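# Stack the upright magnet blocks flat in one pile

## Task

Take every magnet block from the row that is standing on edge, lay each one flat, and pile them on top of each other as a single tidy stack on the bench, kept separate from other things. Then open the grippers and pull the arms away.

## Robot and tools

Robot: two arms, left_arm and right_arm, each ending in a parallel-finger gripper. A gripper's fingers extend along its own +z axis and close along its own y axis. The reported hand point (end_effector_position) sits midway between the finger pads, roughly 1 cm short of the tips.

Frame: every position and orientation uses a single scene frame. The origin is on the table surface midway between the arms, +z is up, +x reaches out over the table, and left_arm sits on the +y side. The arm names do not tell you which side of a camera image something is on. Positions are in metres; orientations are quaternions written w first (qw, qx, qy, qz).

The row format (used by execute_actions rows and by move target): always 16 numbers, even if only one arm should move. Numbers 1 to 8 belong to left_arm: x, y, z, qw, qx, qy, qz, opening. Numbers 9 to 16 are the same eight for right_arm. x, y, z and the quaternion are an absolute pose of that gripper in the scene frame, not an offset. Opening runs from -1 (closed) to +1 (fully open, 0.094 m); it is an absolute finger setting.

Tools:
- execute_actions with "actions": an empty list just reports the state. A single item {"rows": [...], "steps": n} plays up to 15 rows, one per control step of 1/30 s; n is at most 15 and defaults to 15, and the last row is held if there are fewer rows than steps. A single item {"steps": n} with no rows is a wait of up to 300 steps, counted from the previous result, so your thinking time eats into it. Optional "pictures": true/false. A refused call does nothing to the robot. A target more than 0.6 m from an arm's last reported position along any axis of its gripper gets refused.
- move: "target" is one 16-number row; "speed" is the top path speed in m/s, 0.002 to 0.5, default 0.25 (rotation limited to twice that in rad/s). Both grippers travel straight lines that finish together, taking 0.5 to 10 s; longer paths are cut off at 10 s. Openings are applied when the move begins. It does not avoid obstacles or the other arm. Its result adds a "move:" line: done, off_target, moving, held or fault, plus any limits (paced = the commanded pose was clipped; held = a safety check blocked steps, after which the arm may surge faster than speed). It also lists each gripper's distance from its target. If only one arm is named, the other finished fine.
- wait: "seconds" 0 to 10; nothing new is commanded.
- zoom_image: "camera" is cam_left_wrist or cam_right_wrist, "region" is [x0, y0, x1, y1] in image pixels from the top-left corner, no larger than 504 by 504. Both cameras give 504x504 images.
- finished_scene: "scene" is the number of the scene being closed. Irreversible; it reports whether the goal was met. Call it only once the stack is complete and stable and the grippers are open and clear.

Reading results: the state line shows each gripper's position and quaternion; the printed position can be somewhat off, worse when reaching far. grip_measured gives finger opening on the same -1..+1 scale (each reading may carry a fixed error near 1 mm). The final value in Joint positions is the opening in metres. A "Hand target" line shows where the controller is currently driving each gripper. "pose unreachable" means the clearance check altered or blocked a command for that arm; HELD marks control steps where your row was partly or wholly not applied. FAULT lines mean an arm stopped; MOTOR HOT warns from 75 °C, and at 90 °C the arm halts for 10 s; at 100 °C it goes limp and falls. Joint torques are noisy, offset and include friction.

Motion behaviour: each step the command is clipped to within 70 mm and 16 degrees of the measured pose, and position wins over orientation if both cannot be met. After a short action the arm only continues to the last clipped pose, so check the result and send the remainder. Arms usually stop a centimetre or more from target, mostly too low. To hold an orientation steady, resend the same quaternion you chose rather than copying the drifted reported one. For an arm that should stay put, resend its full last pose and opening every call. Grippers take the short way round when turning.

Gripping: command an opening about 0.03 below grip_measured to grip firmly, less below for a gentle grip. Pads push about 50 to 62 N at most, with a brief spike on contact; very thin parts get less force. Expect occasional tugs on held parts or nudges to loose ones.

Things to avoid: knocking or placing anything off the table (that fails the job), arms colliding or pressing on each other, fast approaches into contact, targets set far beyond a contact point (they press hard), dropping or slamming blocks, and long loaded holds that heat the motors. Magnet blocks may snap to each other, so approach and release carefully.

Each tool is called after "Emit:" in YAML: its name, and indented under it one key for each argument.

## Session

I'll start by looking at the current state.

Emit:
execute_actions:
  actions: []

Scene clock: 0.00 s of 6200.00 s.
left_arm: end_effector_position=(+0.1908, +0.0440, +0.1375) grip_measured=+1.000 end_effector_quat_wxyz=(+0.404, +0.380, +0.819, +0.149) | right_arm: end_effector_position=(+0.3310, -0.0542, +0.2965) grip_measured=+1.000 end_effector_quat_wxyz=(+0.604, -0.105, +0.672, +0.415)
Joint positions: left_arm=[-1.406  1.106  0.713 -0.853 -0.845 -0.36   0.094] | right_arm=[ 0.59   1.245  0.637  0.683 -0.125  0.456  0.094]
Joint velocities: left_arm=[-0.027 -0.037  0.002 -0.066  0.037 -0.022  0.   ] | right_arm=[-0.017 -0.007 -0.007  0.037 -0.007 -0.007  0.   ]
Joint torques (N m, as the arm reports them, + toward a larger angle): no reading
Hand target (left_arm): +0.194, +0.041, +0.146; +0.418, +0.369, +0.818, +0.143
Hand target (right_arm): +0.330, -0.055, +0.312; +0.617, -0.106, +0.657, +0.420

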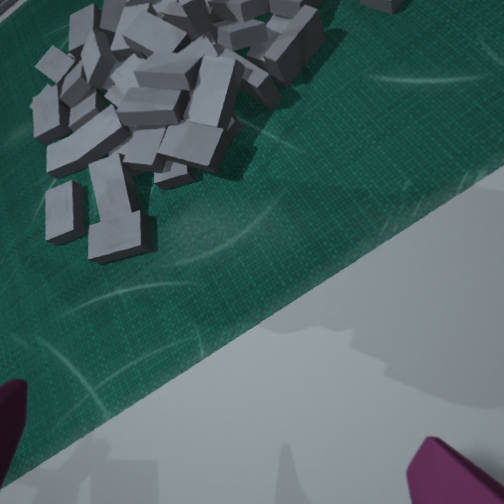

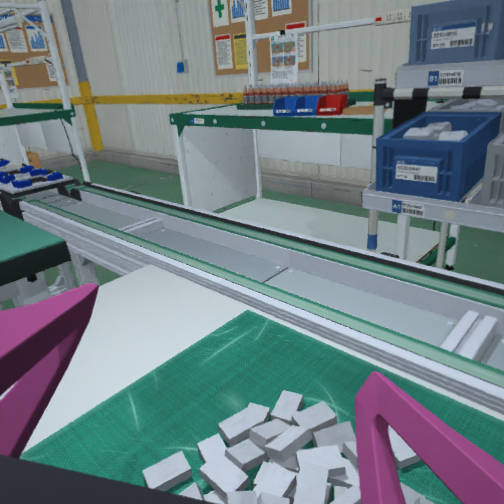

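Emit:
move:
  target: [0.28, 0.18, 0.32, 0, 0, 1, 0, 1, 0.28, -0.18, 0.32, 0, 0, 1, 0, 1]
  speed: 0.25

Scene clock: 16.47 s of 6200.00 s.
left_arm: end_effector_position=(+0.2778, +0.1808, +0.3086) grip_measured=+1.000 end_effector_quat_wxyz=(+0.210, +0.006, +0.977, -0.027) | right_arm: end_effector_position=(+0.2842, -0.1738, +0.3135) grip_measured=+1.000 end_effector_quat_wxyz=(+0.185, -0.004, +0.977, +0.105)
Joint positions: left_arm=[-0.217  1.358  1.795 -1.582 -0.023 -0.171  0.094] | right_arm=[ 0.428  1.539  1.971 -1.574 -0.022  0.465  0.094]
Joint velocities: left_arm=[ 0.022  0.002  0.017 -0.007  0.037  0.095  0.   ] | right_arm=[-0.017 -0.002 -0.007 -0.037  0.037 -0.037  0.   ]
Joint torques (N m, as the arm reports them, + toward a larger angle): left_arm=[ 0.93 -2.69  7.59  0.87  0.06 -0.02] | right_arm=[-0.75 -7.18  5.58  0.8   0.1   0.01]
Hand target (left_arm): +0.279, +0.182, +0.317; +0.221, +0.002, +0.975, -0.033
Hand target (right_arm): +0.280, -0.181, +0.320; +0.197, +0.000, +0.975, +0.105
Off the commanded pose (left_arm): 0.012 m, 24 deg; orientation clipped at the last step of the last action.
Off the commanded pose (right_arm): 0.010 m, 25 deg; orientation clipped at the last step of the last action.
joint sent to its limit (left arm) — the command would take joint 4 (wrist pitch) past its lower limit, so that joint was sent only as far as its limit.
joint sent to its limit (right arm) — the command would take joint 4 (wrist pitch) past its lower limit, so that joint was sent only as far as its limit.
After step 90, 9.70 s passed at rest.
move: off_target (left_arm, right_arm); limits=paced

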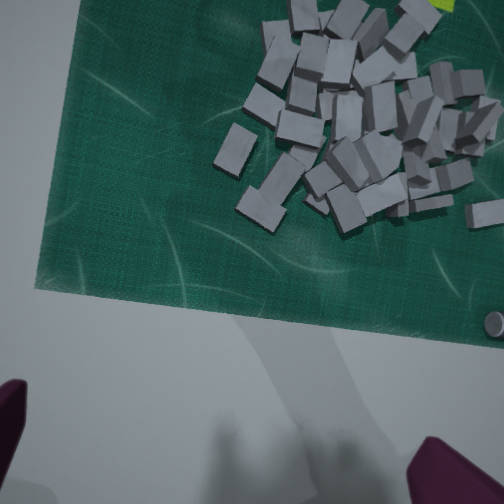

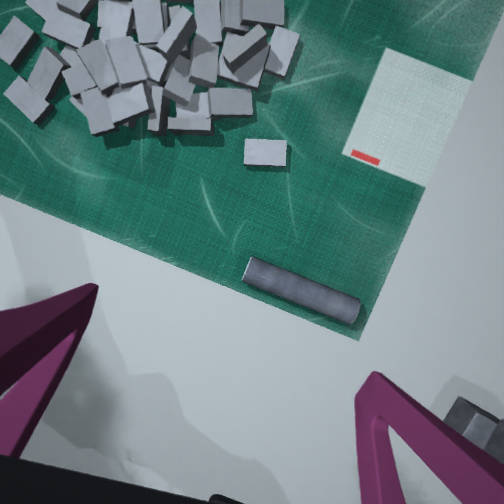

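Emit:
zoom_image:
  camera: "cam_right_wrist"
  region: [220, 230, 400, 360]

Emit:
zoom_image:
  camera: "cam_right_wrist"
  region: [400, 370, 504, 504]

Region (220, 230, 400, 360) of cam_right_wrist's 504x504 image, scaled by 2.800, with more detail than that image has.

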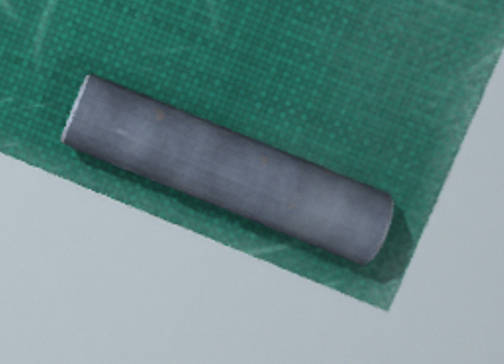

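Region (400, 370, 504, 504) of cam_right_wrist's 504x504 image, scaled by 3.761, with more detail than that image has; it fills the left 391 columns of this view, and the rest is white.

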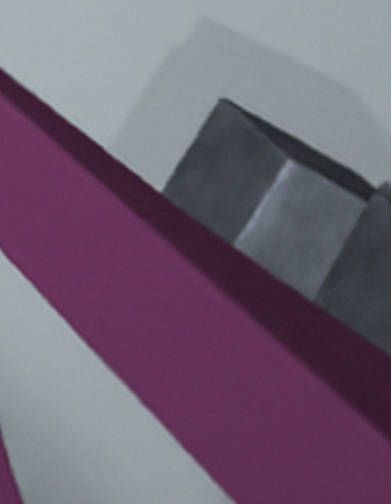

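Emit:
move:
  target: [0.28, 0.18, 0.32, 0.21, 0.0, 0.977, -0.027, 1, 0.22, -0.33, 0.25, 0.13, 0, 0.99, 0, 1]
  speed: 0.25

Scene clock: 48.27 s of 6200.00 s.
left_arm: end_effector_position=(+0.2783, +0.1801, +0.3122) grip_measured=+1.000 end_effector_quat_wxyz=(+0.215, +0.001, +0.976, -0.031) | right_arm: end_effector_position=(+0.2264, -0.3279, +0.2438) grip_measured=+1.000 end_effector_quat_wxyz=(+0.118, +0.000, +0.993, -0.003)
Joint positions: left_arm=[-0.217  1.358  1.808 -1.583 -0.018 -0.182  0.094] | right_arm=[-0.089  1.25   1.489 -1.574 -0.006 -0.046  0.094]
Joint velocities: left_arm=[ 0.002  0.002 -0.002 -0.022 -0.007  0.037  0.   ] | right_arm=[ 0.007 -0.012 -0.002  0.022  0.022  0.037  0.   ]
Joint torques (N m, as the arm reports them, + toward a larger angle): left_arm=[-0.47 -2.32  7.58  0.88 -0.1  -0.06] | right_arm=[-0.94 -5.    6.09  0.55 -0.1  -0.08]
Hand target (left_arm): +0.280, +0.180, +0.319; +0.226, -0.000, +0.974, -0.030
Hand target (right_arm): +0.222, -0.328, +0.249; +0.131, +0.000, +0.991, +0.000
Off the commanded pose (left_arm): 0.008 m, 1 deg.
Off the commanded pose (right_arm): 0.009 m, 1 deg.
joint sent to its limit (left arm) — the command would take joint 4 (wrist pitch) past its lower limit, so that joint was sent only as far as its limit.
After step 90, 27.40 s passed at rest.
move: done

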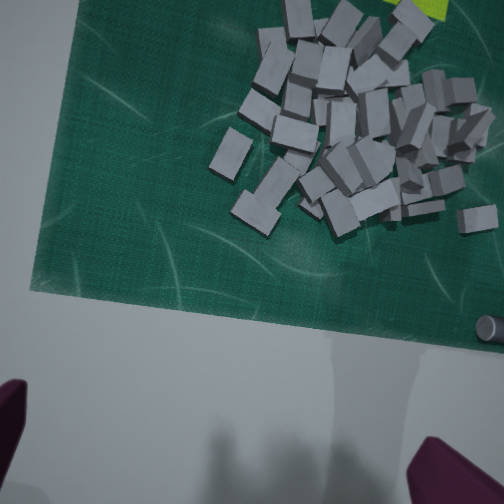

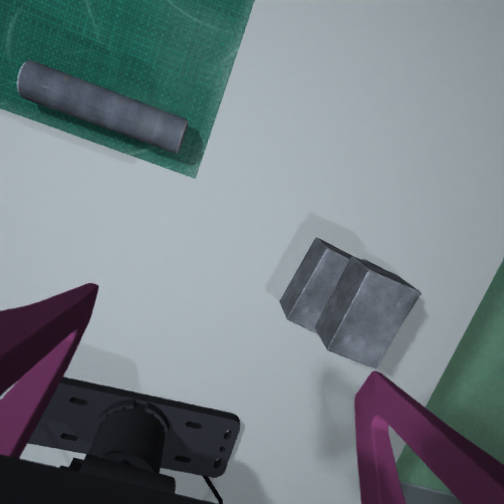

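Emit:
move:
  target: [0.40, 0.15, 0.33, 0.30, 0.0, 0.954, 0.0, 1, 0.40, -0.25, 0.33, 0.30, 0, 0.954, 0, 1]
  speed: 0.25

Scene clock: 55.20 s of 6200.00 s.
left_arm: end_effector_position=(+0.3936, +0.1531, +0.3140) grip_measured=+1.000 end_effector_quat_wxyz=(+0.271, +0.000, +0.962, +0.001) | right_arm: end_effector_position=(+0.3939, -0.2523, +0.3202) grip_measured=+1.000 end_effector_quat_wxyz=(+0.280, -0.004, +0.960, -0.003)
Joint positions: left_arm=[-0.283  1.683  2.057 -1.41  -0.132 -0.216  0.094] | right_arm=[ 0.185  1.718  2.118 -1.416  0.124  0.183  0.094]
Joint velocities: left_arm=[ 0.007 -0.027 -0.002 -0.051  0.037 -0.022  0.   ] | right_arm=[-0.017 -0.017 -0.007 -0.022  0.022  0.007  0.   ]
Joint torques (N m, as the arm reports them, + toward a larger angle): left_arm=[-0.99 -6.16  8.24  1.32 -0.21 -0.07] | right_arm=[ 0.53 -6.22  8.98  1.11  0.17  0.11]
Hand target (left_arm): +0.400, +0.150, +0.329; +0.301, -0.001, +0.954, -0.001
Hand target (right_arm): +0.399, -0.250, +0.332; +0.300, -0.000, +0.954, +0.000
Off the commanded pose (left_arm): 0.018 m, 3 deg.
Off the commanded pose (right_arm): 0.012 m, 2 deg.
After step 90, 2.47 s passed at rest.
move: off_target (left_arm, right_arm)

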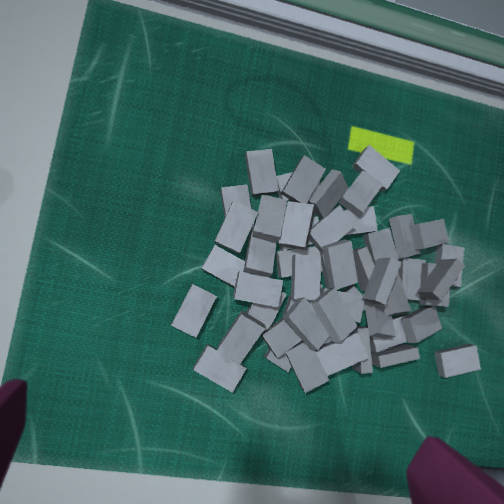

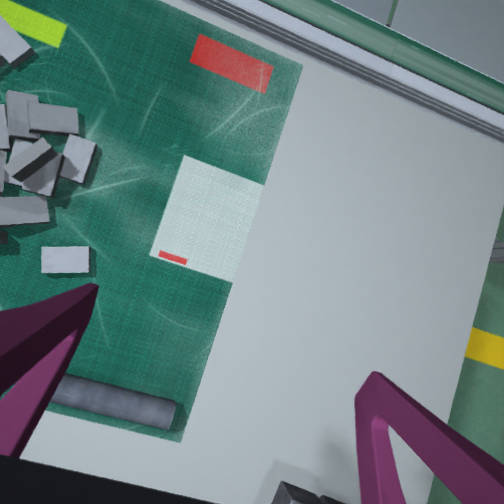

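Emit:
move:
  target: [0.25, 0.33, 0.27, 0.15, 0.0, 0.989, 0.0, 1, 0.30, -0.25, 0.30, 0.2, 0, 0.98, 0, 1]
  speed: 0.25

Scene clock: 60.03 s of 6200.00 s.
left_arm: end_effector_position=(+0.2536, +0.3323, +0.2653) grip_measured=+1.000 end_effector_quat_wxyz=(+0.149, -0.001, +0.989, +0.006) | right_arm: end_effector_position=(+0.3067, -0.2531, +0.2924) grip_measured=+1.000 end_effector_quat_wxyz=(+0.189, +0.000, +0.982, -0.007)
Joint positions: left_arm=[ 0.488  1.392  1.67  -1.58   0.136  0.497  0.094] | right_arm=[ 0.242  1.528  1.882 -1.562  0.117  0.263  0.094]
Joint velocities: left_arm=[ 0.007  0.012 -0.012  0.037 -0.007  0.11   0.   ] | right_arm=[ 0.012  0.007 -0.002  0.007 -0.007  0.037  0.   ]
Joint torques (N m, as the arm reports them, + toward a larger angle): left_arm=[ 1.06 -5.29  5.22  0.61  0.21  0.01] | right_arm=[ 0.76 -7.16  5.73  0.73  0.04  0.09]
Hand target (left_arm): +0.249, +0.329, +0.271; +0.161, -0.001, +0.987, +0.005
Hand target (right_arm): +0.300, -0.251, +0.299; +0.200, -0.000, +0.980, +0.000
Off the commanded pose (left_arm): 0.006 m, 1 deg.
Off the commanded pose (right_arm): 0.011 m, 1 deg.
joint sent to its limit (left arm) — the command would take joint 4 (wrist pitch) past its lower limit, so that joint was sent only as far as its limit.
After step 90, 0.20 s passed at rest.
move: off_target (right_arm)

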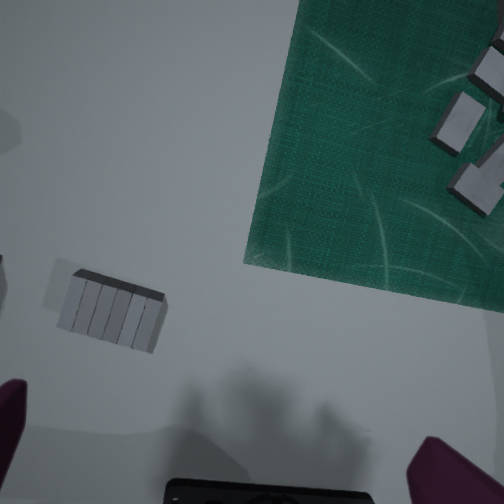

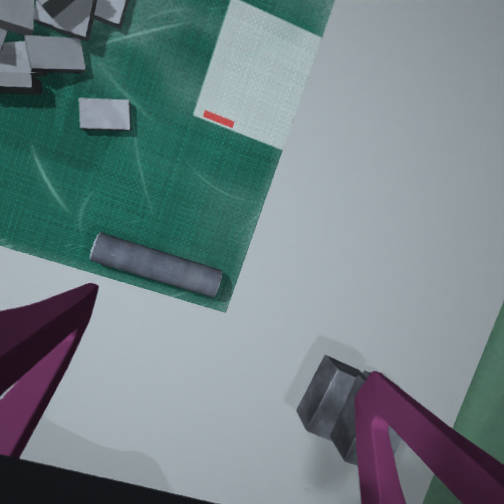

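Emit:
zoom_image:
  camera: "cam_left_wrist"
  region: [0, 220, 200, 380]

Region (0, 220, 200, 380) of cam_left_wrist's 504x504 image, scaled by 2.520, with more detail than that image has; it fills the top 403 rows of this view, and the rest is white.

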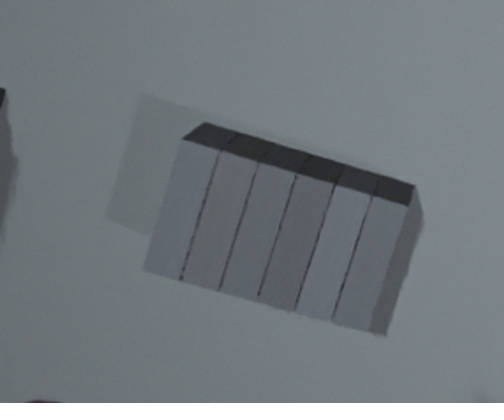

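Emit:
move:
  target: [0.20, 0.42, 0.25, 0.10, 0.0, 0.995, 0.0, 1, 0.30, -0.25, 0.30, 0.2, 0, 0.98, 0, 1]
  speed: 0.2

Scene clock: 77.93 s of 6200.00 s.
left_arm: end_effector_position=(+0.1987, +0.4191, +0.2451) grip_measured=+1.000 end_effector_quat_wxyz=(+0.115, -0.005, +0.993, +0.027) | right_arm: end_effector_position=(+0.3056, -0.2519, +0.2921) grip_measured=+1.000 end_effector_quat_wxyz=(+0.187, -0.000, +0.982, -0.006)
Joint positions: left_arm=[ 0.888  1.457  1.652 -1.582  0.148  0.895  0.094] | right_arm=[ 0.246  1.528  1.882 -1.565  0.117  0.267  0.094]
Joint velocities: left_arm=[-0.002 -0.017 -0.002  0.066 -0.066  0.037  0.   ] | right_arm=[-0.012  0.007 -0.002  0.037 -0.066 -0.066  0.   ]
Joint torques (N m, as the arm reports them, + toward a larger angle): left_arm=[ 0.64 -4.01  6.95  0.53  0.2   0.03] | right_arm=[ 0.84 -6.98  6.1   0.73  0.06  0.09]
Hand target (left_arm): +0.199, +0.419, +0.249; +0.123, -0.003, +0.992, +0.028
Hand target (right_arm): +0.300, -0.250, +0.300; +0.200, -0.000, +0.980, +0.000
Off the commanded pose (left_arm): 0.005 m, 4 deg.
Off the commanded pose (right_arm): 0.010 m, 2 deg.
joint sent to its limit (left arm) — the command would take joint 4 (wrist pitch) past its lower limit, so that joint was sent only as far as its limit.
After step 90, 13.77 s passed at rest.
move: off_target (left_arm)

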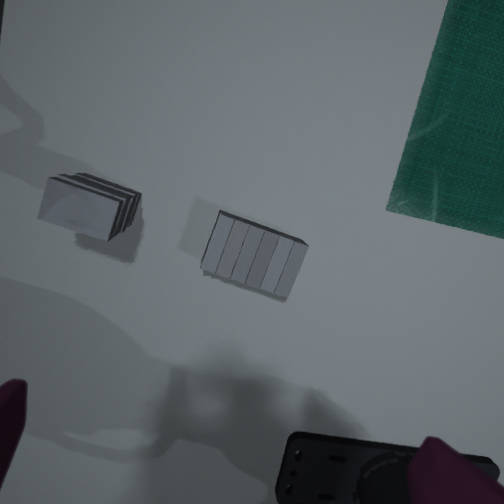

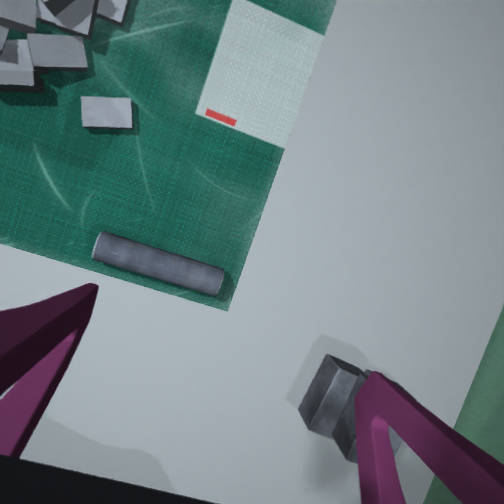

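Emit:
move:
  target: [0.22, 0.38, 0.17, 0.0, 0.0, 1.0, 0.0, 1, 0.30, -0.25, 0.30, 0.2, 0, 0.98, 0, 1]
  speed: 0.2

Scene clock: 131.80 s of 6200.00 s.
left_arm: end_effector_position=(+0.2154, +0.3780, +0.1695) grip_measured=+1.000 end_effector_quat_wxyz=(-0.009, -0.000, +1.000, -0.007) | right_arm: end_effector_position=(+0.3056, -0.2519, +0.2921) grip_measured=+1.000 end_effector_quat_wxyz=(+0.187, +0.000, +0.982, -0.006)
Joint positions: left_arm=[ 0.628  1.517  1.418 -1.495  0.001  0.657  0.094] | right_arm=[ 0.246  1.528  1.882 -1.565  0.117  0.267  0.094]
Joint velocities: left_arm=[ 0.012 -0.007  0.007  0.022 -0.007 -0.007  0.   ] | right_arm=[-0.002 -0.002 -0.002 -0.022  0.022 -0.051  0.   ]
Joint torques (N m, as the arm reports them, + toward a larger angle): left_arm=[-0.93 -4.87  6.11  0.43 -0.05 -0.07] | right_arm=[ 0.78 -7.02  6.13  0.73  0.05  0.07]
Hand target (left_arm): +0.220, +0.380, +0.171; -0.000, +0.001, +1.000, +0.003
Hand target (right_arm): +0.300, -0.250, +0.300; +0.200, +0.000, +0.980, +0.000
Off the commanded pose (left_arm): 0.005 m, 1 deg.
Off the commanded pose (right_arm): 0.010 m, 2 deg.
After step 90, 49.73 s passed at rest.
move: done

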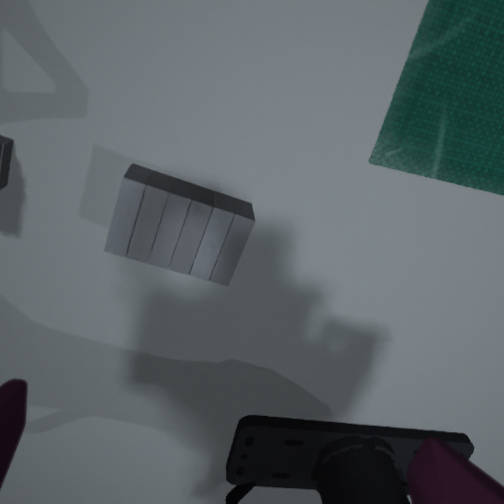

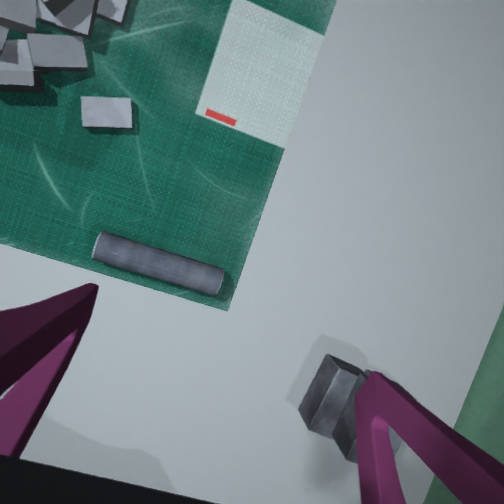

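Emit:
zoom_image:
  camera: "cam_left_wrist"
  region: [70, 130, 290, 310]

Region (70, 130, 290, 310) of cam_left_wrist's 504x504 image, scaled by 2.291, with more detail than that image has; it fills the top 412 rows of this view, and the rest is white.

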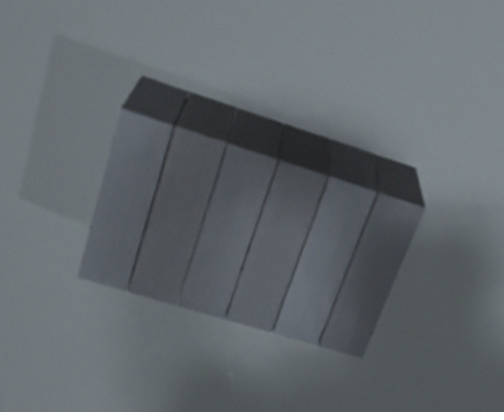

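Emit:
move:
  target: [0.27, 0.38, 0.17, 0.0, 0.0, 1.0, 0.0, 1, 0.30, -0.25, 0.30, 0.2, 0, 0.98, 0, 1]
  speed: 0.1

Scene clock: 141.47 s of 6200.00 s.
left_arm: end_effector_position=(+0.2601, +0.3773, +0.1626) grip_measured=+1.000 end_effector_quat_wxyz=(-0.017, -0.001, +1.000, -0.011) | right_arm: end_effector_position=(+0.3056, -0.2519, +0.2921) grip_measured=+1.000 end_effector_quat_wxyz=(+0.187, +0.000, +0.982, -0.006)
Joint positions: left_arm=[ 0.529  1.668  1.544 -1.488 -0.     0.557  0.094] | right_arm=[ 0.246  1.528  1.882 -1.565  0.117  0.267  0.094]
Joint velocities: left_arm=[-0.002  0.007 -0.007 -0.037  0.051  0.066  0.   ] | right_arm=[-0.012 -0.007 -0.012 -0.095 -0.081 -0.022  0.   ]
Joint torques (N m, as the arm reports them, + toward a larger angle): left_arm=[-0.88 -5.88  8.49  0.3  -0.01 -0.07] | right_arm=[ 0.77 -7.    6.19  0.75  0.06  0.09]
Hand target (left_arm): +0.270, +0.380, +0.170; +0.000, -0.000, +1.000, +0.001
Hand target (right_arm): +0.300, -0.250, +0.300; +0.200, -0.000, +0.980, +0.000
Off the commanded pose (left_arm): 0.013 m, 2 deg.
Off the commanded pose (right_arm): 0.010 m, 2 deg.
After step 90, 5.77 s passed at rest.
move: off_target (left_arm)

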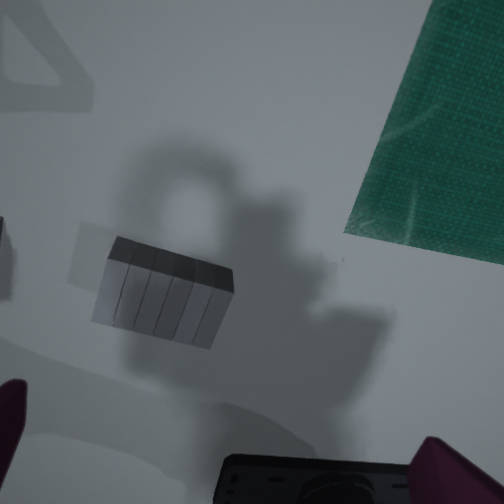

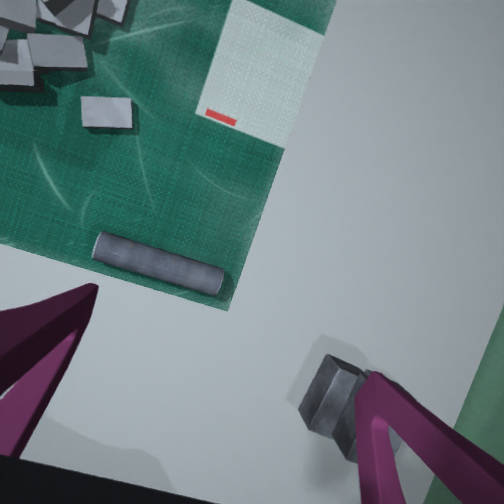

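Emit:
move:
  target: [0.193, 0.40, 0.11, -0.1206, 0.7084, 0.6841, 0.1249, 1, 0.30, -0.25, 0.30, 0.2, 0, 0.98, 0, 1]
  speed: 0.15

Scene clock: 267.33 s of 6200.00 s.
left_arm: end_effector_position=(+0.1903, +0.3986, +0.1050) grip_measured=+1.000 end_effector_quat_wxyz=(-0.146, +0.676, +0.715, +0.107) | right_arm: end_effector_position=(+0.3056, -0.2519, +0.2921) grip_measured=+1.000 end_effector_quat_wxyz=(+0.187, +0.000, +0.982, -0.006)
Joint positions: left_arm=[ 0.511  1.324  0.951 -1.065 -0.34   2.078  0.094] | right_arm=[ 0.246  1.528  1.882 -1.565  0.117  0.267  0.094]
Joint velocities: left_arm=[ 0.007 -0.012  0.007 -0.007 -0.037 -0.037  0.   ] | right_arm=[-0.002  0.002 -0.012  0.007  0.037 -0.022  0.   ]
Joint torques (N m, as the arm reports them, + toward a larger angle): left_arm=[-1.11 -5.34  5.91  0.56 -0.22  0.02] | right_arm=[ 0.76 -6.99  6.16  0.74  0.05  0.09]
Hand target (left_arm): +0.193, +0.399, +0.111; -0.146, +0.678, +0.710, +0.126
Hand target (right_arm): +0.300, -0.250, +0.300; +0.200, -0.000, +0.980, +0.000
Off the commanded pose (left_arm): 0.006 m, 6 deg.
Off the commanded pose (right_arm): 0.010 m, 2 deg.
joint sent to its limit (left arm) — the command would take joint 6 (wrist roll) past its upper limit, so that joint was sent only as far as its limit.
After step 90, 117.00 s passed at rest.
move: off_target (left_arm)

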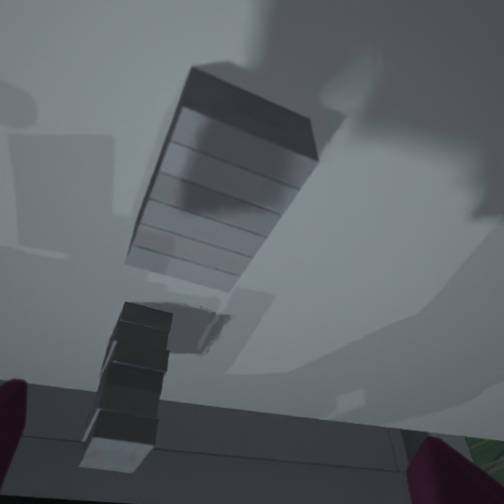

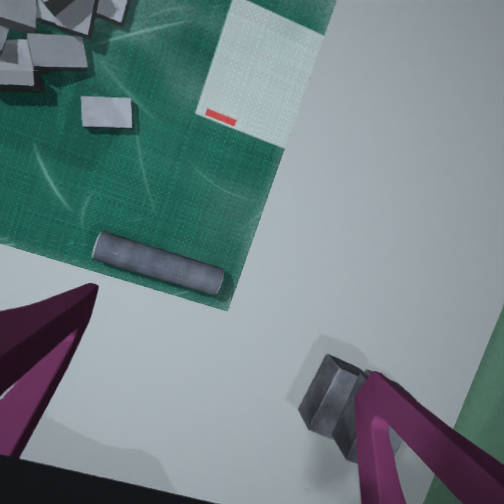

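Emit:
move:
  target: [0.200, 0.402, 0.055, -0.1206, 0.7084, 0.6841, 0.1249, 1, 0.30, -0.25, 0.30, 0.2, 0, 0.98, 0, 1]
  speed: 0.05

Scene clock: 294.63 s of 6200.00 s.
left_arm: end_effector_position=(+0.1976, +0.4017, +0.0563) grip_measured=+1.000 end_effector_quat_wxyz=(-0.143, +0.675, +0.713, +0.122) | right_arm: end_effector_position=(+0.3056, -0.2519, +0.2921) grip_measured=+1.000 end_effector_quat_wxyz=(+0.187, +0.000, +0.982, -0.006)
Joint positions: left_arm=[ 0.505  1.375  0.786 -0.818 -0.342  2.078  0.094] | right_arm=[ 0.246  1.528  1.882 -1.565  0.117  0.267  0.094]
Joint velocities: left_arm=[-0.002 -0.002  0.022 -0.007  0.022 -0.051  0.   ] | right_arm=[-0.007 -0.022 -0.007 -0.051 -0.051  0.022  0.   ]
Joint torques (N m, as the arm reports them, + toward a larger angle): left_arm=[-1.04 -2.85  5.73  0.64 -0.23  0.01] | right_arm=[ 0.77 -7.05  6.22  0.74  0.06  0.08]
Hand target (left_arm): +0.200, +0.402, +0.055; -0.145, +0.680, +0.708, +0.125
Hand target (right_arm): +0.300, -0.250, +0.300; +0.200, -0.000, +0.980, +0.000
Off the commanded pose (left_arm): 0.003 m, 6 deg.
Off the commanded pose (right_arm): 0.010 m, 2 deg.
joint sent to its limit (left arm) — the command would take joint 6 (wrist roll) past its upper limit, so that joint was sent only as far as its limit.
After step 90, 22.70 s passed at rest.
move: off_target (left_arm)

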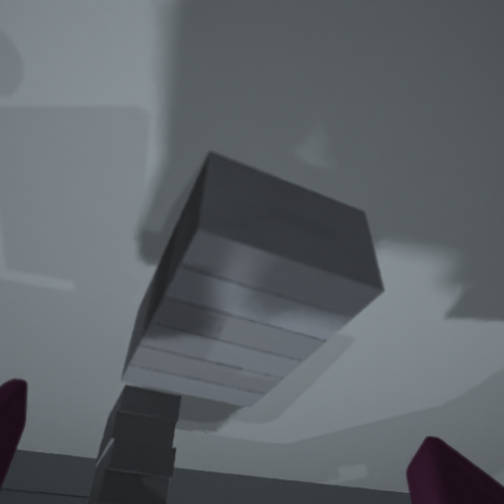

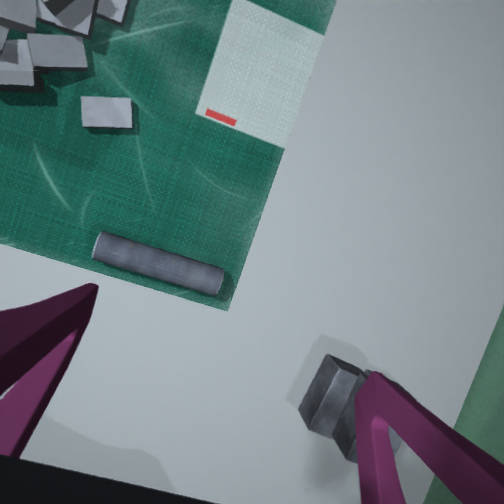

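Emit:
move:
  target: [0.200, 0.404, 0.025, -0.1206, 0.7084, 0.6841, 0.1249, 1, 0.30, -0.25, 0.30, 0.2, 0, 0.98, 0, 1]
  speed: 0.03

Scene clock: 303.20 s of 6200.00 s.
left_arm: end_effector_position=(+0.1988, +0.4024, +0.0265) grip_measured=+1.000 end_effector_quat_wxyz=(-0.143, +0.675, +0.713, +0.122) | right_arm: end_effector_position=(+0.3056, -0.2519, +0.2921) grip_measured=+1.000 end_effector_quat_wxyz=(+0.187, +0.000, +0.982, -0.006)
Joint positions: left_arm=[ 0.505  1.437  0.707 -0.678 -0.342  2.078  0.094] | right_arm=[ 0.246  1.528  1.882 -1.565  0.117  0.267  0.094]
Joint velocities: left_arm=[-0.012 -0.022  0.007  0.022 -0.037  0.051  0.   ] | right_arm=[-0.017 -0.012 -0.002 -0.022 -0.051  0.051  0.   ]
Joint torques (N m, as the arm reports them, + toward a larger angle): left_arm=[-0.63 -3.09  5.34  0.6  -0.26  0.01] | right_arm=[ 0.81 -6.99  6.16  0.75  0.05  0.08]
Hand target (left_arm): +0.200, +0.403, +0.025; -0.147, +0.678, +0.709, +0.125
Hand target (right_arm): +0.300, -0.250, +0.300; +0.200, -0.000, +0.980, +0.000
Off the commanded pose (left_arm): 0.003 m, 6 deg.
Off the commanded pose (right_arm): 0.010 m, 2 deg.
joint sent to its limit (left arm) — the command would take joint 6 (wrist roll) past its upper limit, so that joint was sent only as far as its limit.
After step 90, 3.70 s passed at rest.
move: off_target (left_arm)

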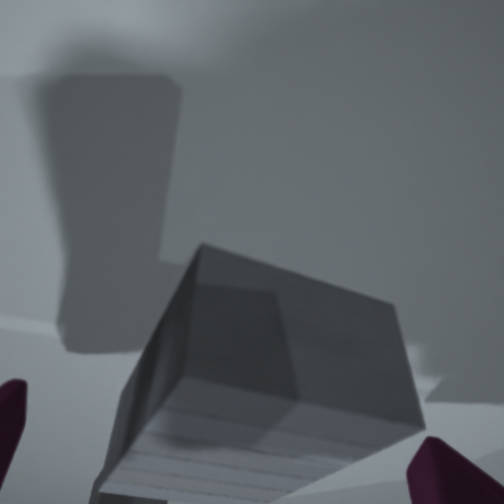

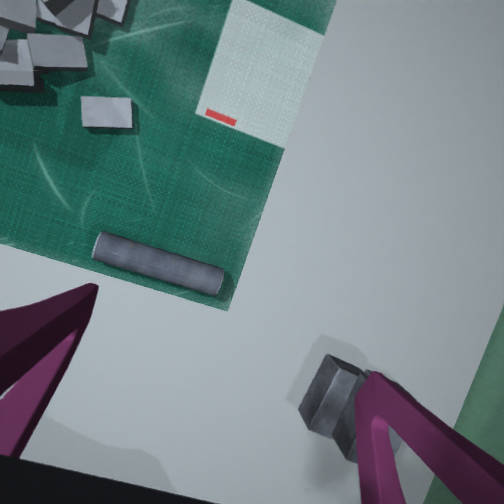

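Emit:
move:
  target: [0.200, 0.406, 0.015, -0.1206, 0.7084, 0.6841, 0.1249, 1, 0.30, -0.25, 0.30, 0.2, 0, 0.98, 0, 1]
  speed: 0.02

Scene clock: 312.80 s of 6200.00 s.
left_arm: end_effector_position=(+0.2009, +0.4041, +0.0172) grip_measured=+1.000 end_effector_quat_wxyz=(-0.143, +0.675, +0.713, +0.124) | right_arm: end_effector_position=(+0.3056, -0.2520, +0.2921) grip_measured=+1.000 end_effector_quat_wxyz=(+0.187, +0.000, +0.982, -0.006)
Joint positions: left_arm=[ 0.505  1.466  0.687 -0.625 -0.345  2.079  0.094] | right_arm=[ 0.246  1.528  1.882 -1.566  0.117  0.267  0.094]
Joint velocities: left_arm=[-0.002 -0.007 -0.007 -0.037  0.081  0.022  0.   ] | right_arm=[-0.017  0.002  0.002  0.022 -0.022 -0.051  0.   ]
Joint torques (N m, as the arm reports them, + toward a larger angle): left_arm=[-0.09 -3.17  5.15  0.64 -0.27  0.02] | right_arm=[ 0.81 -7.04  6.1   0.74  0.06  0.09]
Hand target (left_arm): +0.200, +0.405, +0.015; -0.148, +0.676, +0.711, +0.125
Hand target (right_arm): +0.300, -0.250, +0.300; +0.200, -0.000, +0.980, +0.000
Off the commanded pose (left_arm): 0.003 m, 6 deg.
Off the commanded pose (right_arm): 0.010 m, 2 deg.
joint sent to its limit (left arm) — the command would take joint 6 (wrist roll) past its upper limit, so that joint was sent only as far as its limit.
After step 90, 3.90 s passed at rest.
move: off_target (left_arm)

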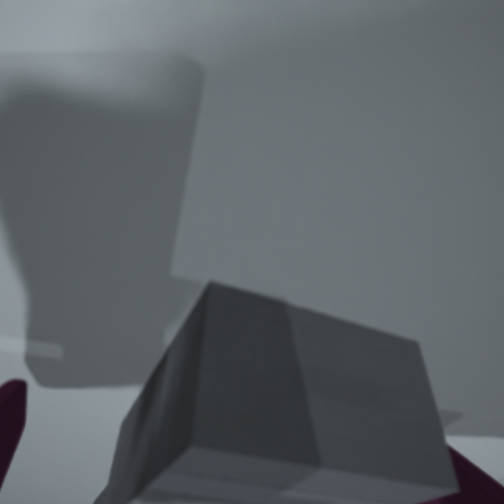

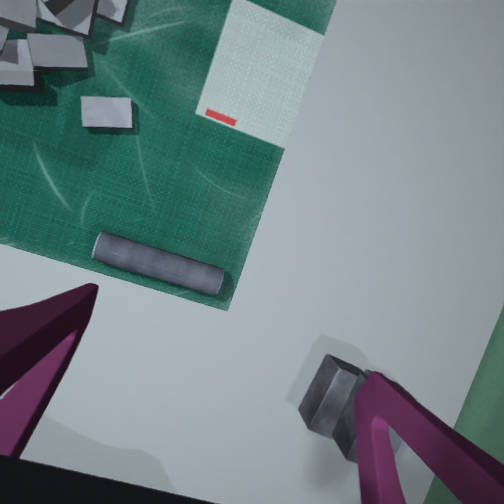

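Emit:
execute_actions:
  actions:
    - {"rows": [[0.200, 0.406, 0.015, -0.1206, 0.7084, 0.6841, 0.1249, 0.8, 0.30, -0.25, 0.30, 0.2, 0, 0.98, 0, 1],[0.200, 0.406, 0.015, -0.1206, 0.7084, 0.6841, 0.1249, 0.7, 0.30, -0.25, 0.30, 0.2, 0, 0.98, 0, 1],[0.200, 0.406, 0.015, -0.1206, 0.7084, 0.6841, 0.1249, 0.6, 0.30, -0.25, 0.30, 0.2, 0, 0.98, 0, 1],[0.200, 0.406, 0.015, -0.1206, 0.7084, 0.6841, 0.1249, 0.5, 0.30, -0.25, 0.30, 0.2, 0, 0.98, 0, 1],[0.200, 0.406, 0.015, -0.1206, 0.7084, 0.6841, 0.1249, 0.4, 0.30, -0.25, 0.30, 0.2, 0, 0.98, 0, 1],[0.200, 0.406, 0.015, -0.1206, 0.7084, 0.6841, 0.1249, 0.35, 0.30, -0.25, 0.30, 0.2, 0, 0.98, 0, 1],[0.200, 0.406, 0.015, -0.1206, 0.7084, 0.6841, 0.1249, 0.3, 0.30, -0.25, 0.30, 0.2, 0, 0.98, 0, 1],[0.200, 0.406, 0.015, -0.1206, 0.7084, 0.6841, 0.1249, 0.25, 0.30, -0.25, 0.30, 0.2, 0, 0.98, 0, 1],[0.200, 0.406, 0.015, -0.1206, 0.7084, 0.6841, 0.1249, 0.2, 0.30, -0.25, 0.30, 0.2, 0, 0.98, 0, 1],[0.200, 0.406, 0.015, -0.1206, 0.7084, 0.6841, 0.1249, 0.15, 0.30, -0.25, 0.30, 0.2, 0, 0.98, 0, 1]], "steps": 15}

Scene clock: 322.37 s of 6200.00 s.
left_arm: end_effector_position=(+0.2011, +0.4043, +0.0173) grip_measured=+0.153 end_effector_quat_wxyz=(-0.143, +0.675, +0.713, +0.125) | right_arm: end_effector_position=(+0.3056, -0.2520, +0.2921) grip_measured=+1.000 end_effector_quat_wxyz=(+0.187, +0.000, +0.982, -0.006)
Joint positions: left_arm=[ 0.505  1.466  0.687 -0.624 -0.345  2.079  0.054] | right_arm=[ 0.246  1.528  1.882 -1.566  0.117  0.267  0.094]
Joint velocities: left_arm=[ 0.002 -0.002  0.012  0.066  0.11  -0.007  0.   ] | right_arm=[-0.002 -0.007  0.012  0.066  0.037  0.037  0.   ]
Joint torques (N m, as the arm reports them, + toward a larger angle): left_arm=[-0.15 -3.15  5.13  0.61 -0.26  0.  ] | right_arm=[ 0.79 -6.95  6.19  0.74  0.06  0.08]
Hand target (left_arm): +0.200, +0.405, +0.015; -0.148, +0.676, +0.711, +0.125
Hand target (right_arm): +0.300, -0.250, +0.300; +0.200, -0.000, +0.980, +0.000
Off the commanded pose (left_arm): 0.003 m, 6 deg.
Off the commanded pose (right_arm): 0.010 m, 2 deg.
joint sent to its limit (left arm) — the command would take joint 6 (wrist roll) past its upper limit, so that joint was sent only as far as its limit.
Steps of this call (steps 1 to 90: nothing new was sent; then 6.07 s passed at rest; steps 91 to 105: all 15 steps of this action). Readings (end_effector_position):
91: left_arm (+0.2011, +0.4043, +0.0173) | right_arm (+0.3056, -0.2520, +0.2921)
92: left_arm (+0.2011, +0.4043, +0.0173) | right_arm (+0.3056, -0.2520, +0.2921)
94: left_arm (+0.2011, +0.4043, +0.0173) | right_arm (+0.3056, -0.2520, +0.2921)
98: left_arm (+0.2011, +0.4043, +0.0173) | right_arm (+0.3056, -0.2520, +0.2921)
105: the state above

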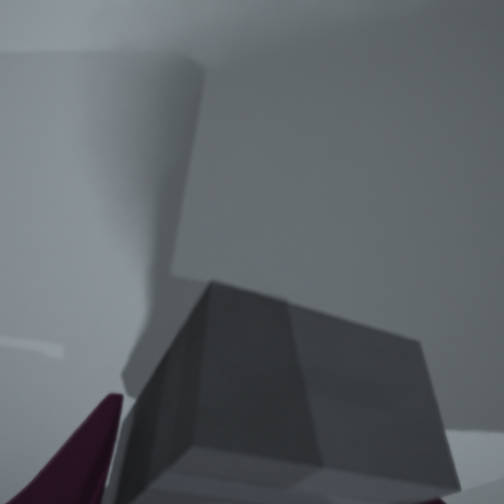

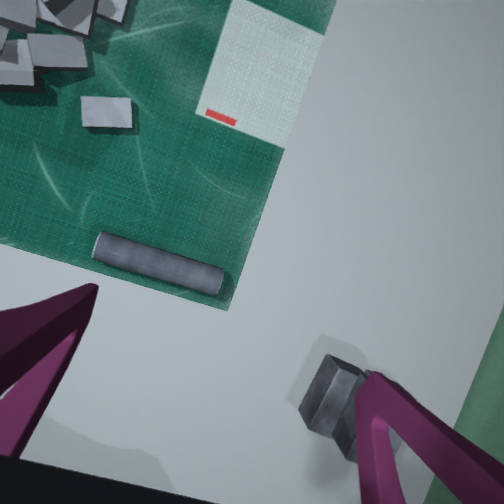

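Emit:
execute_actions:
  actions:
    - {"rows": [[0.200, 0.406, 0.015, -0.1206, 0.7084, 0.6841, 0.1249, 0.12, 0.30, -0.25, 0.30, 0.2, 0, 0.98, 0, 1],[0.200, 0.406, 0.015, -0.1206, 0.7084, 0.6841, 0.1249, 0.12, 0.30, -0.25, 0.30, 0.2, 0, 0.98, 0, 1],[0.200, 0.406, 0.015, -0.1206, 0.7084, 0.6841, 0.1249, 0.09, 0.30, -0.25, 0.30, 0.2, 0, 0.98, 0, 1],[0.200, 0.406, 0.015, -0.1206, 0.7084, 0.6841, 0.1249, 0.09, 0.30, -0.25, 0.30, 0.2, 0, 0.98, 0, 1],[0.200, 0.406, 0.015, -0.1206, 0.7084, 0.6841, 0.1249, 0.06, 0.30, -0.25, 0.30, 0.2, 0, 0.98, 0, 1],[0.200, 0.406, 0.015, -0.1206, 0.7084, 0.6841, 0.1249, 0.06, 0.30, -0.25, 0.30, 0.2, 0, 0.98, 0, 1],[0.200, 0.406, 0.015, -0.1206, 0.7084, 0.6841, 0.1249, 0.03, 0.30, -0.25, 0.30, 0.2, 0, 0.98, 0, 1],[0.200, 0.406, 0.015, -0.1206, 0.7084, 0.6841, 0.1249, 0.03, 0.30, -0.25, 0.30, 0.2, 0, 0.98, 0, 1],[0.200, 0.406, 0.015, -0.1206, 0.7084, 0.6841, 0.1249, 0.0, 0.30, -0.25, 0.30, 0.2, 0, 0.98, 0, 1],[0.200, 0.406, 0.015, -0.1206, 0.7084, 0.6841, 0.1249, 0.0, 0.30, -0.25, 0.30, 0.2, 0, 0.98, 0, 1],[0.200, 0.406, 0.015, -0.1206, 0.7084, 0.6841, 0.1249, -0.03, 0.30, -0.25, 0.30, 0.2, 0, 0.98, 0, 1],[0.200, 0.406, 0.015, -0.1206, 0.7084, 0.6841, 0.1249, -0.03, 0.30, -0.25, 0.30, 0.2, 0, 0.98, 0, 1],[0.200, 0.406, 0.015, -0.1206, 0.7084, 0.6841, 0.1249, -0.06, 0.30, -0.25, 0.30, 0.2, 0, 0.98, 0, 1]], "steps": 15}

Scene clock: 333.23 s of 6200.00 s.
left_arm: end_effector_position=(+0.2012, +0.4045, +0.0173) grip_measured=-0.057 end_effector_quat_wxyz=(-0.144, +0.675, +0.713, +0.125) | right_arm: end_effector_position=(+0.3056, -0.2520, +0.2921) grip_measured=+1.000 end_effector_quat_wxyz=(+0.187, +0.000, +0.982, -0.006)
Joint positions: left_arm=[ 0.505  1.466  0.687 -0.623 -0.345  2.079  0.044] | right_arm=[ 0.246  1.528  1.882 -1.566  0.117  0.267  0.094]
Joint velocities: left_arm=[ 0.007 -0.017  0.012 -0.066 -0.007 -0.022 -0.001] | right_arm=[-0.007 -0.007 -0.007 -0.022 -0.007 -0.066  0.   ]
Joint torques (N m, as the arm reports them, + toward a larger angle): left_arm=[-0.16 -3.13  5.16  0.62 -0.28  0.  ] | right_arm=[ 0.73 -7.    6.22  0.74  0.04  0.08]
Hand target (left_arm): +0.200, +0.405, +0.015; -0.148, +0.676, +0.711, +0.125
Hand target (right_arm): +0.300, -0.250, +0.300; +0.200, -0.000, +0.980, +0.000
Off the commanded pose (left_arm): 0.003 m, 6 deg.
Off the commanded pose (right_arm): 0.010 m, 2 deg.
joint sent to its limit (left arm) — the command would take joint 6 (wrist roll) past its upper limit, so that joint was sent only as far as its limit.
Steps of this call (steps 1 to 90: nothing new was sent; then 7.37 s passed at rest; steps 91 to 105: all 15 steps of this action). Readings (end_effector_position):
91: left_arm (+0.2011, +0.4043, +0.0173) | right_arm (+0.3056, -0.2520, +0.2921)
92: left_arm (+0.2011, +0.4043, +0.0173) | right_arm (+0.3056, -0.2520, +0.2921)
94: left_arm (+0.2011, +0.4043, +0.0173) | right_arm (+0.3056, -0.2520, +0.2921)
98: left_arm (+0.2012, +0.4044, +0.0173) | right_arm (+0.3056, -0.2520, +0.2921)
105: the state above

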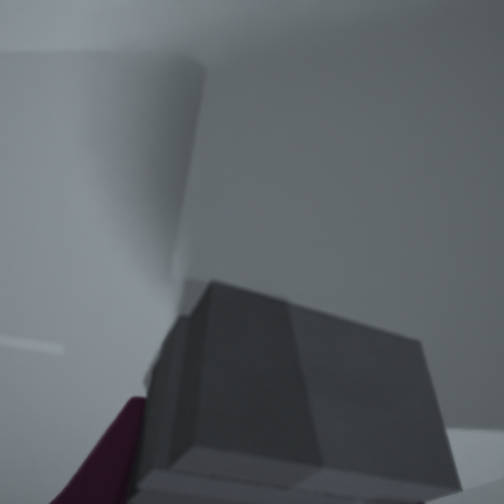

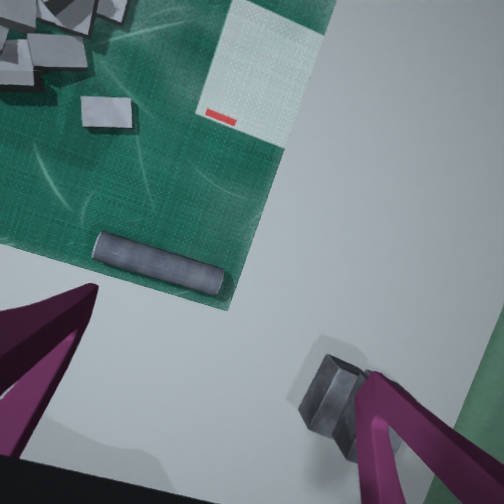

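Emit:
zoom_image:
  camera: "cam_left_wrist"
  region: [50, 260, 504, 504]

Region (50, 260, 504, 504) of cam_left_wrist's 504x504 image, scaled by 1.110, with more detail than that image has; it fills the top 271 rows of this view, and the rest is white.

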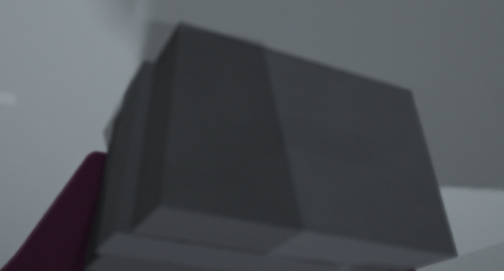

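Emit:
execute_actions:
  actions:
    - {"rows": [[0.200, 0.406, 0.015, -0.1206, 0.7084, 0.6841, 0.1249, -0.07, 0.30, -0.25, 0.30, 0.2, 0, 0.98, 0, 1],[0.200, 0.406, 0.015, -0.1206, 0.7084, 0.6841, 0.1249, -0.07, 0.30, -0.25, 0.30, 0.2, 0, 0.98, 0, 1],[0.200, 0.406, 0.015, -0.1206, 0.7084, 0.6841, 0.1249, -0.085, 0.30, -0.25, 0.30, 0.2, 0, 0.98, 0, 1],[0.200, 0.406, 0.015, -0.1206, 0.7084, 0.6841, 0.1249, -0.085, 0.30, -0.25, 0.30, 0.2, 0, 0.98, 0, 1],[0.200, 0.406, 0.015, -0.1206, 0.7084, 0.6841, 0.1249, -0.10, 0.30, -0.25, 0.30, 0.2, 0, 0.98, 0, 1],[0.200, 0.406, 0.015, -0.1206, 0.7084, 0.6841, 0.1249, -0.10, 0.30, -0.25, 0.30, 0.2, 0, 0.98, 0, 1],[0.200, 0.406, 0.015, -0.1206, 0.7084, 0.6841, 0.1249, -0.115, 0.30, -0.25, 0.30, 0.2, 0, 0.98, 0, 1],[0.200, 0.406, 0.015, -0.1206, 0.7084, 0.6841, 0.1249, -0.115, 0.30, -0.25, 0.30, 0.2, 0, 0.98, 0, 1],[0.200, 0.406, 0.015, -0.1206, 0.7084, 0.6841, 0.1249, -0.13, 0.30, -0.25, 0.30, 0.2, 0, 0.98, 0, 1]], "steps": 15}

Scene clock: 350.53 s of 6200.00 s.
left_arm: end_effector_position=(+0.2012, +0.4045, +0.0173) grip_measured=-0.101 end_effector_quat_wxyz=(-0.144, +0.675, +0.713, +0.125) | right_arm: end_effector_position=(+0.3056, -0.2520, +0.2921) grip_measured=+1.000 end_effector_quat_wxyz=(+0.187, +0.000, +0.982, -0.006)
Joint positions: left_arm=[ 0.505  1.466  0.687 -0.623 -0.345  2.079  0.042] | right_arm=[ 0.246  1.528  1.882 -1.566  0.117  0.267  0.094]
Joint velocities: left_arm=[ 0.007 -0.012  0.012  0.007  0.007  0.007 -0.001] | right_arm=[-0.017  0.002 -0.007  0.007  0.007 -0.022  0.   ]
Joint torques (N m, as the arm reports them, + toward a larger angle): left_arm=[-0.1  -3.19  5.09  0.61 -0.24  0.  ] | right_arm=[ 0.81 -7.02  6.15  0.75  0.06  0.09]
Hand target (left_arm): +0.200, +0.405, +0.015; -0.148, +0.676, +0.711, +0.125
Hand target (right_arm): +0.300, -0.250, +0.300; +0.200, -0.000, +0.980, +0.000
Off the commanded pose (left_arm): 0.003 m, 6 deg.
Off the commanded pose (right_arm): 0.010 m, 2 deg.
joint sent to its limit (left arm) — the command would take joint 6 (wrist roll) past its upper limit, so that joint was sent only as far as its limit.
Steps of this call (steps 1 to 90: nothing new was sent; then 13.80 s passed at rest; steps 91 to 105: all 15 steps of this action). Readings (end_effector_position):
91: left_arm (+0.2012, +0.4045, +0.0173) | right_arm (+0.3056, -0.2520, +0.2921)
92: left_arm (+0.2012, +0.4045, +0.0173) | right_arm (+0.3056, -0.2520, +0.2921)
94: left_arm (+0.2012, +0.4045, +0.0173) | right_arm (+0.3056, -0.2520, +0.2921)
98: left_arm (+0.2012, +0.4045, +0.0173) | right_arm (+0.3056, -0.2520, +0.2921)
105: the state above

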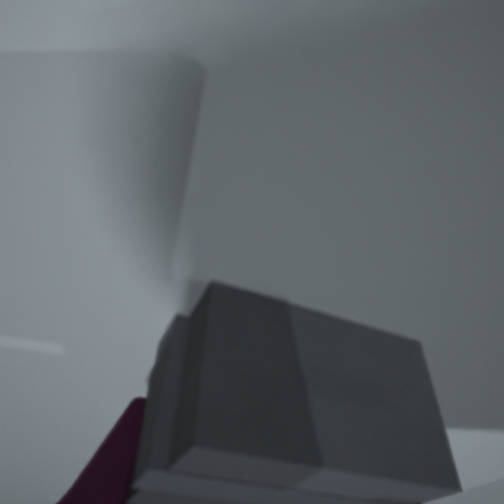

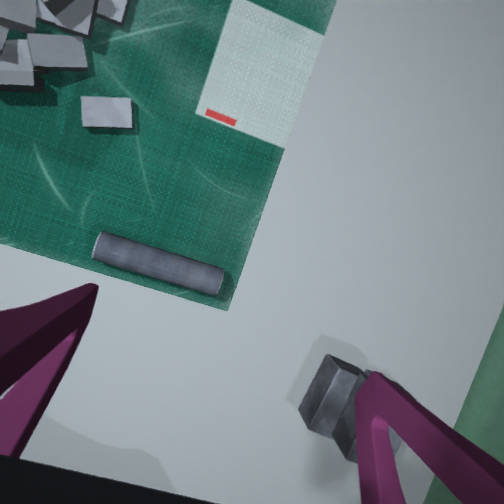

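Emit:
move:
  target: [0.200, 0.406, 0.035, -0.1206, 0.7084, 0.6841, 0.1249, -0.13, 0.30, -0.25, 0.30, 0.2, 0, 0.98, 0, 1]
  speed: 0.02

Scene clock: 356.53 s of 6200.00 s.
left_arm: end_effector_position=(+0.1945, +0.4005, +0.0184) grip_measured=-0.101 end_effector_quat_wxyz=(-0.149, +0.678, +0.712, +0.106) | right_arm: end_effector_position=(+0.3056, -0.2520, +0.2921) grip_measured=+1.000 end_effector_quat_wxyz=(+0.187, +0.000, +0.982, -0.006)
Joint positions: left_arm=[ 0.505  1.466  0.699 -0.674 -0.345  2.079  0.042] | right_arm=[ 0.246  1.528  1.882 -1.566  0.117  0.267  0.094]
Joint velocities: left_arm=[-0.007 -0.012 -0.007 -0.022 -0.037  0.037 -0.002] | right_arm=[ 0.007 -0.002 -0.002 -0.007 -0.007  0.022  0.   ]
Joint torques (N m, as the arm reports them, + toward a larger angle): left_arm=[-0.27 -6.75  8.18  0.19 -0.29  0.01] | right_arm=[ 0.76 -7.01  6.2   0.73  0.04  0.08]
Hand target (left_arm): +0.200, +0.405, +0.034; -0.149, +0.676, +0.711, +0.126
Hand target (right_arm): +0.300, -0.250, +0.300; +0.200, -0.000, +0.980, +0.000
Off the commanded pose (left_arm): 0.018 m, 6 deg.
Off the commanded pose (right_arm): 0.010 m, 2 deg.
joint sent to its limit (left arm) — the command would take joint 6 (wrist roll) past its upper limit, so that joint was sent only as far as its limit.
After step 90, 0.27 s passed at rest.
move: off_target (left_arm)

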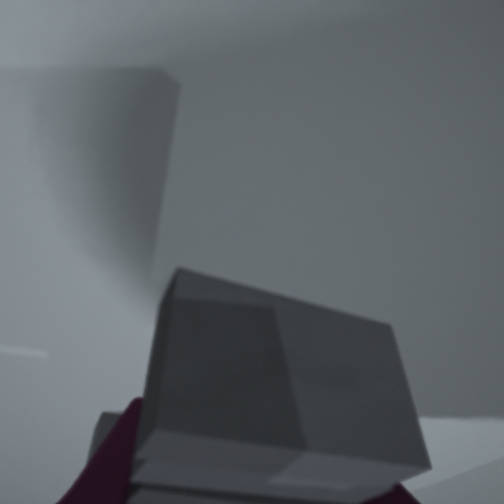

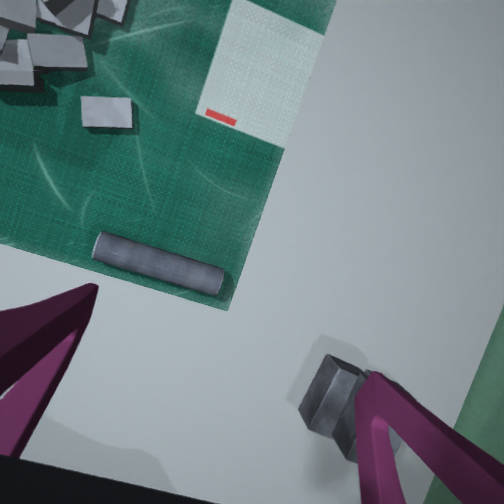

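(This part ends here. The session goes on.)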